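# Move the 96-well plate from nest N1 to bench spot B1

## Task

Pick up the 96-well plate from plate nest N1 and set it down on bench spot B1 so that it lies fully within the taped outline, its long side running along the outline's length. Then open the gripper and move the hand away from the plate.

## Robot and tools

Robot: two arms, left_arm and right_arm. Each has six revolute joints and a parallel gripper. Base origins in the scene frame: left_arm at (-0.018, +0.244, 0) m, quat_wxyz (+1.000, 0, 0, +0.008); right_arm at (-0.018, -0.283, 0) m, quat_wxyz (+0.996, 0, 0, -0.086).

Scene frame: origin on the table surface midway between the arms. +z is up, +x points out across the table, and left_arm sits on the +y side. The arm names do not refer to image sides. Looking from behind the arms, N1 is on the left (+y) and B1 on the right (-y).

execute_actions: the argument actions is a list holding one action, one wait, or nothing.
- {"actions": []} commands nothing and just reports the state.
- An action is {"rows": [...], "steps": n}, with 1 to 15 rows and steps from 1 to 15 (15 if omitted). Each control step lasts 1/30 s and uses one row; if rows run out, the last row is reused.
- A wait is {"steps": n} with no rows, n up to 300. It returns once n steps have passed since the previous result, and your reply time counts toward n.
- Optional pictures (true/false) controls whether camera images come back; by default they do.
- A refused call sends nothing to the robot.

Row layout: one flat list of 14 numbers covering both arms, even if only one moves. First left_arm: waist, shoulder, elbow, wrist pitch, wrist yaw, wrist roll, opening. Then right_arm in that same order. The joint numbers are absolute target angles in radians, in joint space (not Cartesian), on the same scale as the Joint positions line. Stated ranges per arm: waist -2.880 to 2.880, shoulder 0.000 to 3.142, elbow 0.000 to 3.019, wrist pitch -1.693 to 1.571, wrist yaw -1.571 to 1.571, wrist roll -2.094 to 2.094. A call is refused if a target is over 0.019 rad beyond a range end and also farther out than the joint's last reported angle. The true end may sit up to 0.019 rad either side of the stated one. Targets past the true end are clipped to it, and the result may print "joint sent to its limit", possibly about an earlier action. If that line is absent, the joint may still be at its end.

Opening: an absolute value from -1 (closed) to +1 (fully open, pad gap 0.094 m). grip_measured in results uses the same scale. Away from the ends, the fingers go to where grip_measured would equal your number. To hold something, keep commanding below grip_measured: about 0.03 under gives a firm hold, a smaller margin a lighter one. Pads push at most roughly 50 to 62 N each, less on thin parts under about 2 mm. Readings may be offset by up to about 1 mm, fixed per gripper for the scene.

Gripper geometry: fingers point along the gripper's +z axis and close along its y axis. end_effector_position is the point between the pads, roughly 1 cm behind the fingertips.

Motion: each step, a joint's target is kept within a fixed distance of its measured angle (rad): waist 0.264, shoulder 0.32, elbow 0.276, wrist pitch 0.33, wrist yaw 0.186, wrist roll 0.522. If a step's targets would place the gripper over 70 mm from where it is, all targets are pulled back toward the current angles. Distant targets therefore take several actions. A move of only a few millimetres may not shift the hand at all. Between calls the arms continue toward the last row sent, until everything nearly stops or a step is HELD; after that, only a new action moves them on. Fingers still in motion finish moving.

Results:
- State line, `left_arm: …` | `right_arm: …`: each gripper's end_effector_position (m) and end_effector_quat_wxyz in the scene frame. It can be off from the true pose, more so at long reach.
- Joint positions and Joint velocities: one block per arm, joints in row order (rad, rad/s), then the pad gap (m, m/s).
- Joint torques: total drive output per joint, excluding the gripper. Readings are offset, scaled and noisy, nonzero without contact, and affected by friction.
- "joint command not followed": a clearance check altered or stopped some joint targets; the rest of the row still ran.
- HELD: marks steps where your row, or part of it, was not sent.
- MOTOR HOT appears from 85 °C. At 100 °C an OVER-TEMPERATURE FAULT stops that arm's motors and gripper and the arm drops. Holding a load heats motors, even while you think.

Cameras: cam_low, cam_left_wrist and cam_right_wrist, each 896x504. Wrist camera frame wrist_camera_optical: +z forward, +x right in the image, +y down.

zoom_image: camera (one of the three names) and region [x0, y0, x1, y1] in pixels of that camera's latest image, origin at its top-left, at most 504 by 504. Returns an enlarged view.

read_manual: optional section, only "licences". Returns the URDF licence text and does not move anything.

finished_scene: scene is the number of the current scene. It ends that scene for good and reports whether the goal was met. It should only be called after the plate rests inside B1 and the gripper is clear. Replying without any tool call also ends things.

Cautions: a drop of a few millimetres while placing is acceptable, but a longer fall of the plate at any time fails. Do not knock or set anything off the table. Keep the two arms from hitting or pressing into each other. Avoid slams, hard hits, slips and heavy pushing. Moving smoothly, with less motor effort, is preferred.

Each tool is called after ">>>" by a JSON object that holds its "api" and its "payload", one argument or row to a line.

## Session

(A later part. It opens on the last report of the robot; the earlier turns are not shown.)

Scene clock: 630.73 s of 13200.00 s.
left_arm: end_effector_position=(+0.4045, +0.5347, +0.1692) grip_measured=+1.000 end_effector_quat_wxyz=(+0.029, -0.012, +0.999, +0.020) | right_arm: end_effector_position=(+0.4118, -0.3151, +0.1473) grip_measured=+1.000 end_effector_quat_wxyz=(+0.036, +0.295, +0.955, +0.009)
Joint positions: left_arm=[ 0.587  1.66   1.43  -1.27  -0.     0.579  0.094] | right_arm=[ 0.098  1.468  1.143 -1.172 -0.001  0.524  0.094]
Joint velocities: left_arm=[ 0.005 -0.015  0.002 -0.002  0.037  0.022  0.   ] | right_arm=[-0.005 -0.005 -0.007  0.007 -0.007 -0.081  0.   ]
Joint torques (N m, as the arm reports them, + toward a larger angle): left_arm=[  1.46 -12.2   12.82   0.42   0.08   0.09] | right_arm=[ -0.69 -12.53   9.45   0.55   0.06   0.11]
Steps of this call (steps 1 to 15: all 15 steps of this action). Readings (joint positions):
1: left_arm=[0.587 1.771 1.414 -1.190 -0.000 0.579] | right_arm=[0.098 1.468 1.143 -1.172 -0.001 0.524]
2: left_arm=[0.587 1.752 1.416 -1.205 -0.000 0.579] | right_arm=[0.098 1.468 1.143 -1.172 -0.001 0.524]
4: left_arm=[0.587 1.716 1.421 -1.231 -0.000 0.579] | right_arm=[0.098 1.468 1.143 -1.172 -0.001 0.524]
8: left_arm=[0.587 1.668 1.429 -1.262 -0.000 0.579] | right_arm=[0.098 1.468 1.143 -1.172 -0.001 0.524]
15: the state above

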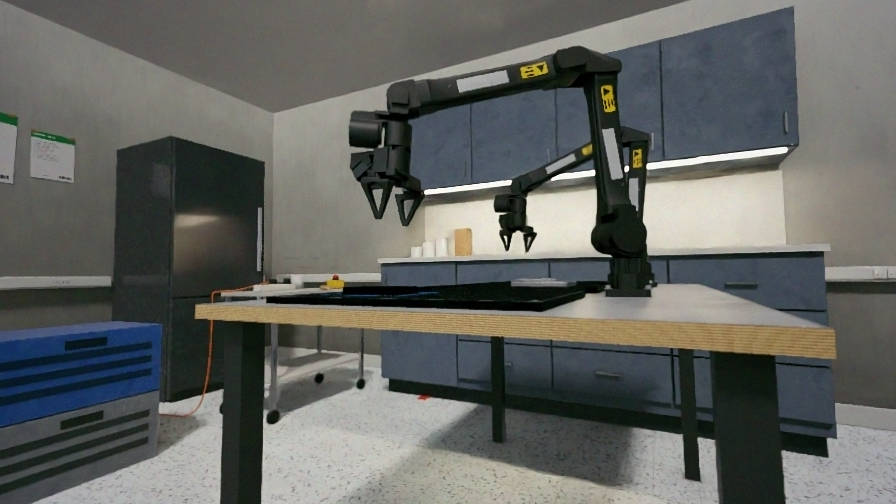

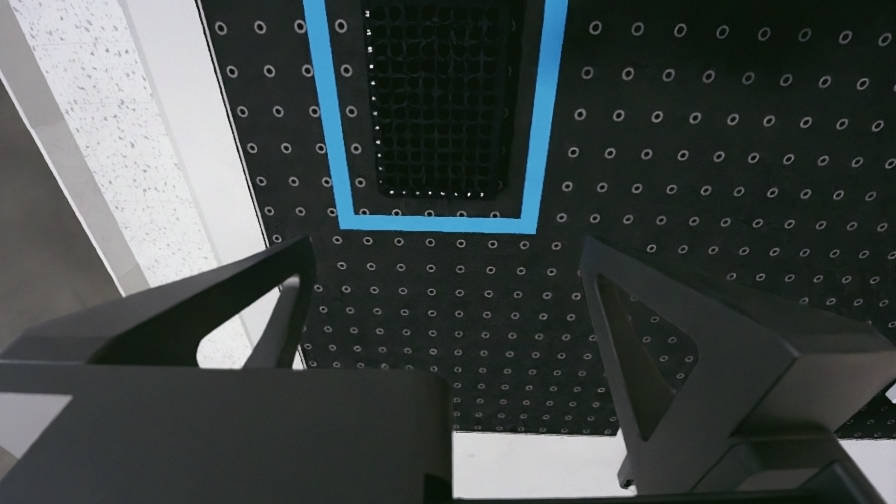

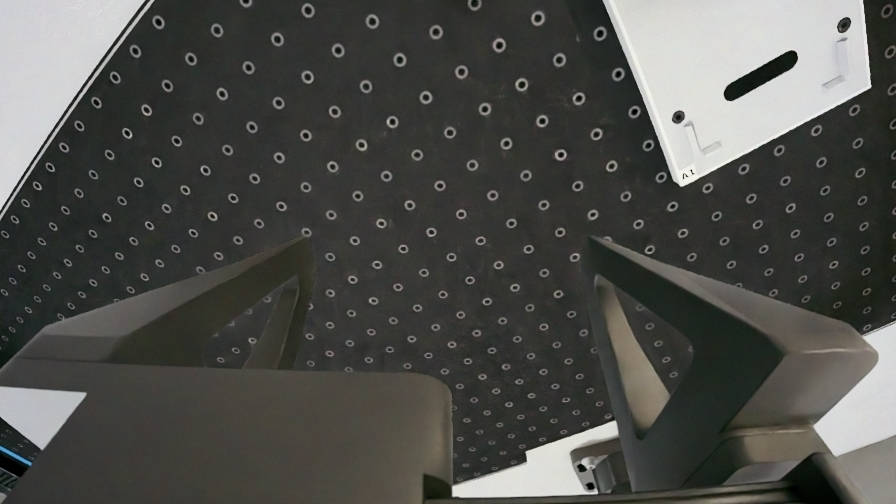

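>>> {"api": "execute_actions", "payload": {
  "actions": []
}}

Scene clock: 635.20 s of 13200.00 s.
left_arm: end_effector_position=(+0.4045, +0.5347, +0.1692) grip_measured=+1.000 end_effector_quat_wxyz=(+0.029, -0.012, +0.999, +0.020) | right_arm: end_effector_position=(+0.4118, -0.3151, +0.1473) grip_measured=+1.000 end_effector_quat_wxyz=(+0.036, +0.295, +0.955, +0.009)
Joint positions: left_arm=[ 0.587  1.66   1.43  -1.27  -0.     0.579  0.094] | right_arm=[ 0.098  1.468  1.143 -1.172 -0.001  0.524  0.094]
Joint velocities: left_arm=[ 0.005 -0.005 -0.002  0.007  0.022  0.022  0.   ] | right_arm=[-0.005  0.005  0.002 -0.007 -0.051  0.081  0.   ]
Joint torques (N m, as the arm reports them, + toward a larger angle): left_arm=[  1.26 -12.38  12.8    0.43   0.08   0.09] | right_arm=[ -0.78 -12.53   9.54   0.51   0.07   0.1 ]
Steps of this call (steps 1 to 15: the robot went on to your last target; steps 16 to 90: nothing new was sent; then 1.47 s passed at rest). Readings (joint positions):
1: left_arm=[0.587 1.660 1.430 -1.270 -0.000 0.579] | right_arm=[0.098 1.468 1.143 -1.172 -0.001 0.524]
2: left_arm=[0.587 1.660 1.430 -1.270 -0.000 0.579] | right_arm=[0.098 1.468 1.143 -1.172 -0.001 0.524]
4: left_arm=[0.587 1.660 1.430 -1.270 -0.000 0.579] | right_arm=[0.098 1.468 1.143 -1.172 -0.001 0.524]
8: left_arm=[0.587 1.660 1.430 -1.270 -0.000 0.579] | right_arm=[0.098 1.468 1.143 -1.172 -0.001 0.524]
90: the state above
All arms were judged still, so your last target was given up. Only a new action makes them travel on or press farther. Fingers that are still opening or closing keep moving.

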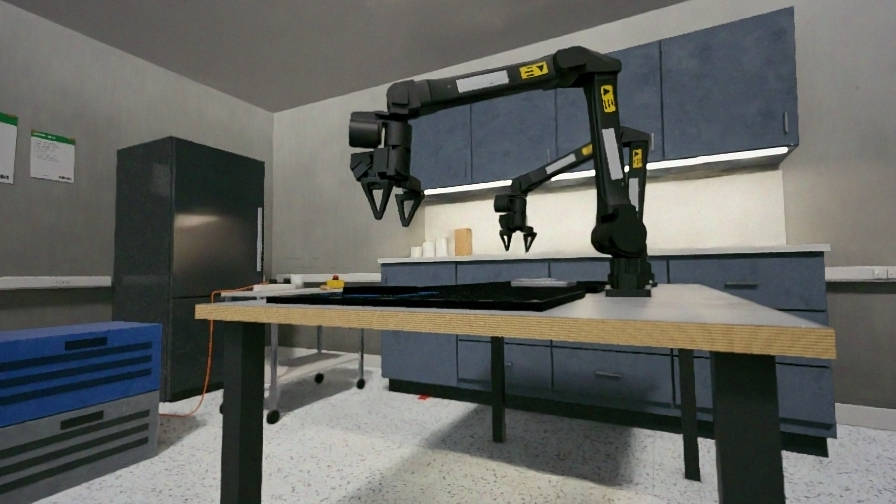

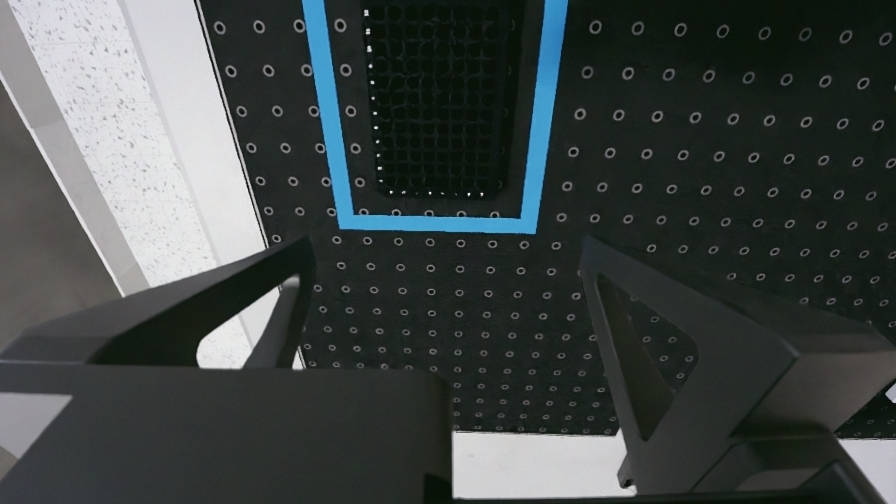

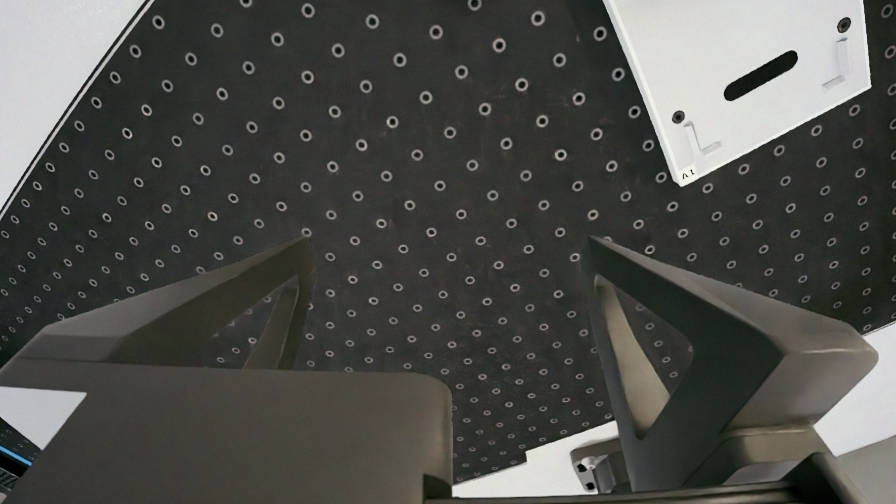

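>>> {"api": "finished_scene", "payload": {
  "scene": 2
}}

The scene is finished: the task was done.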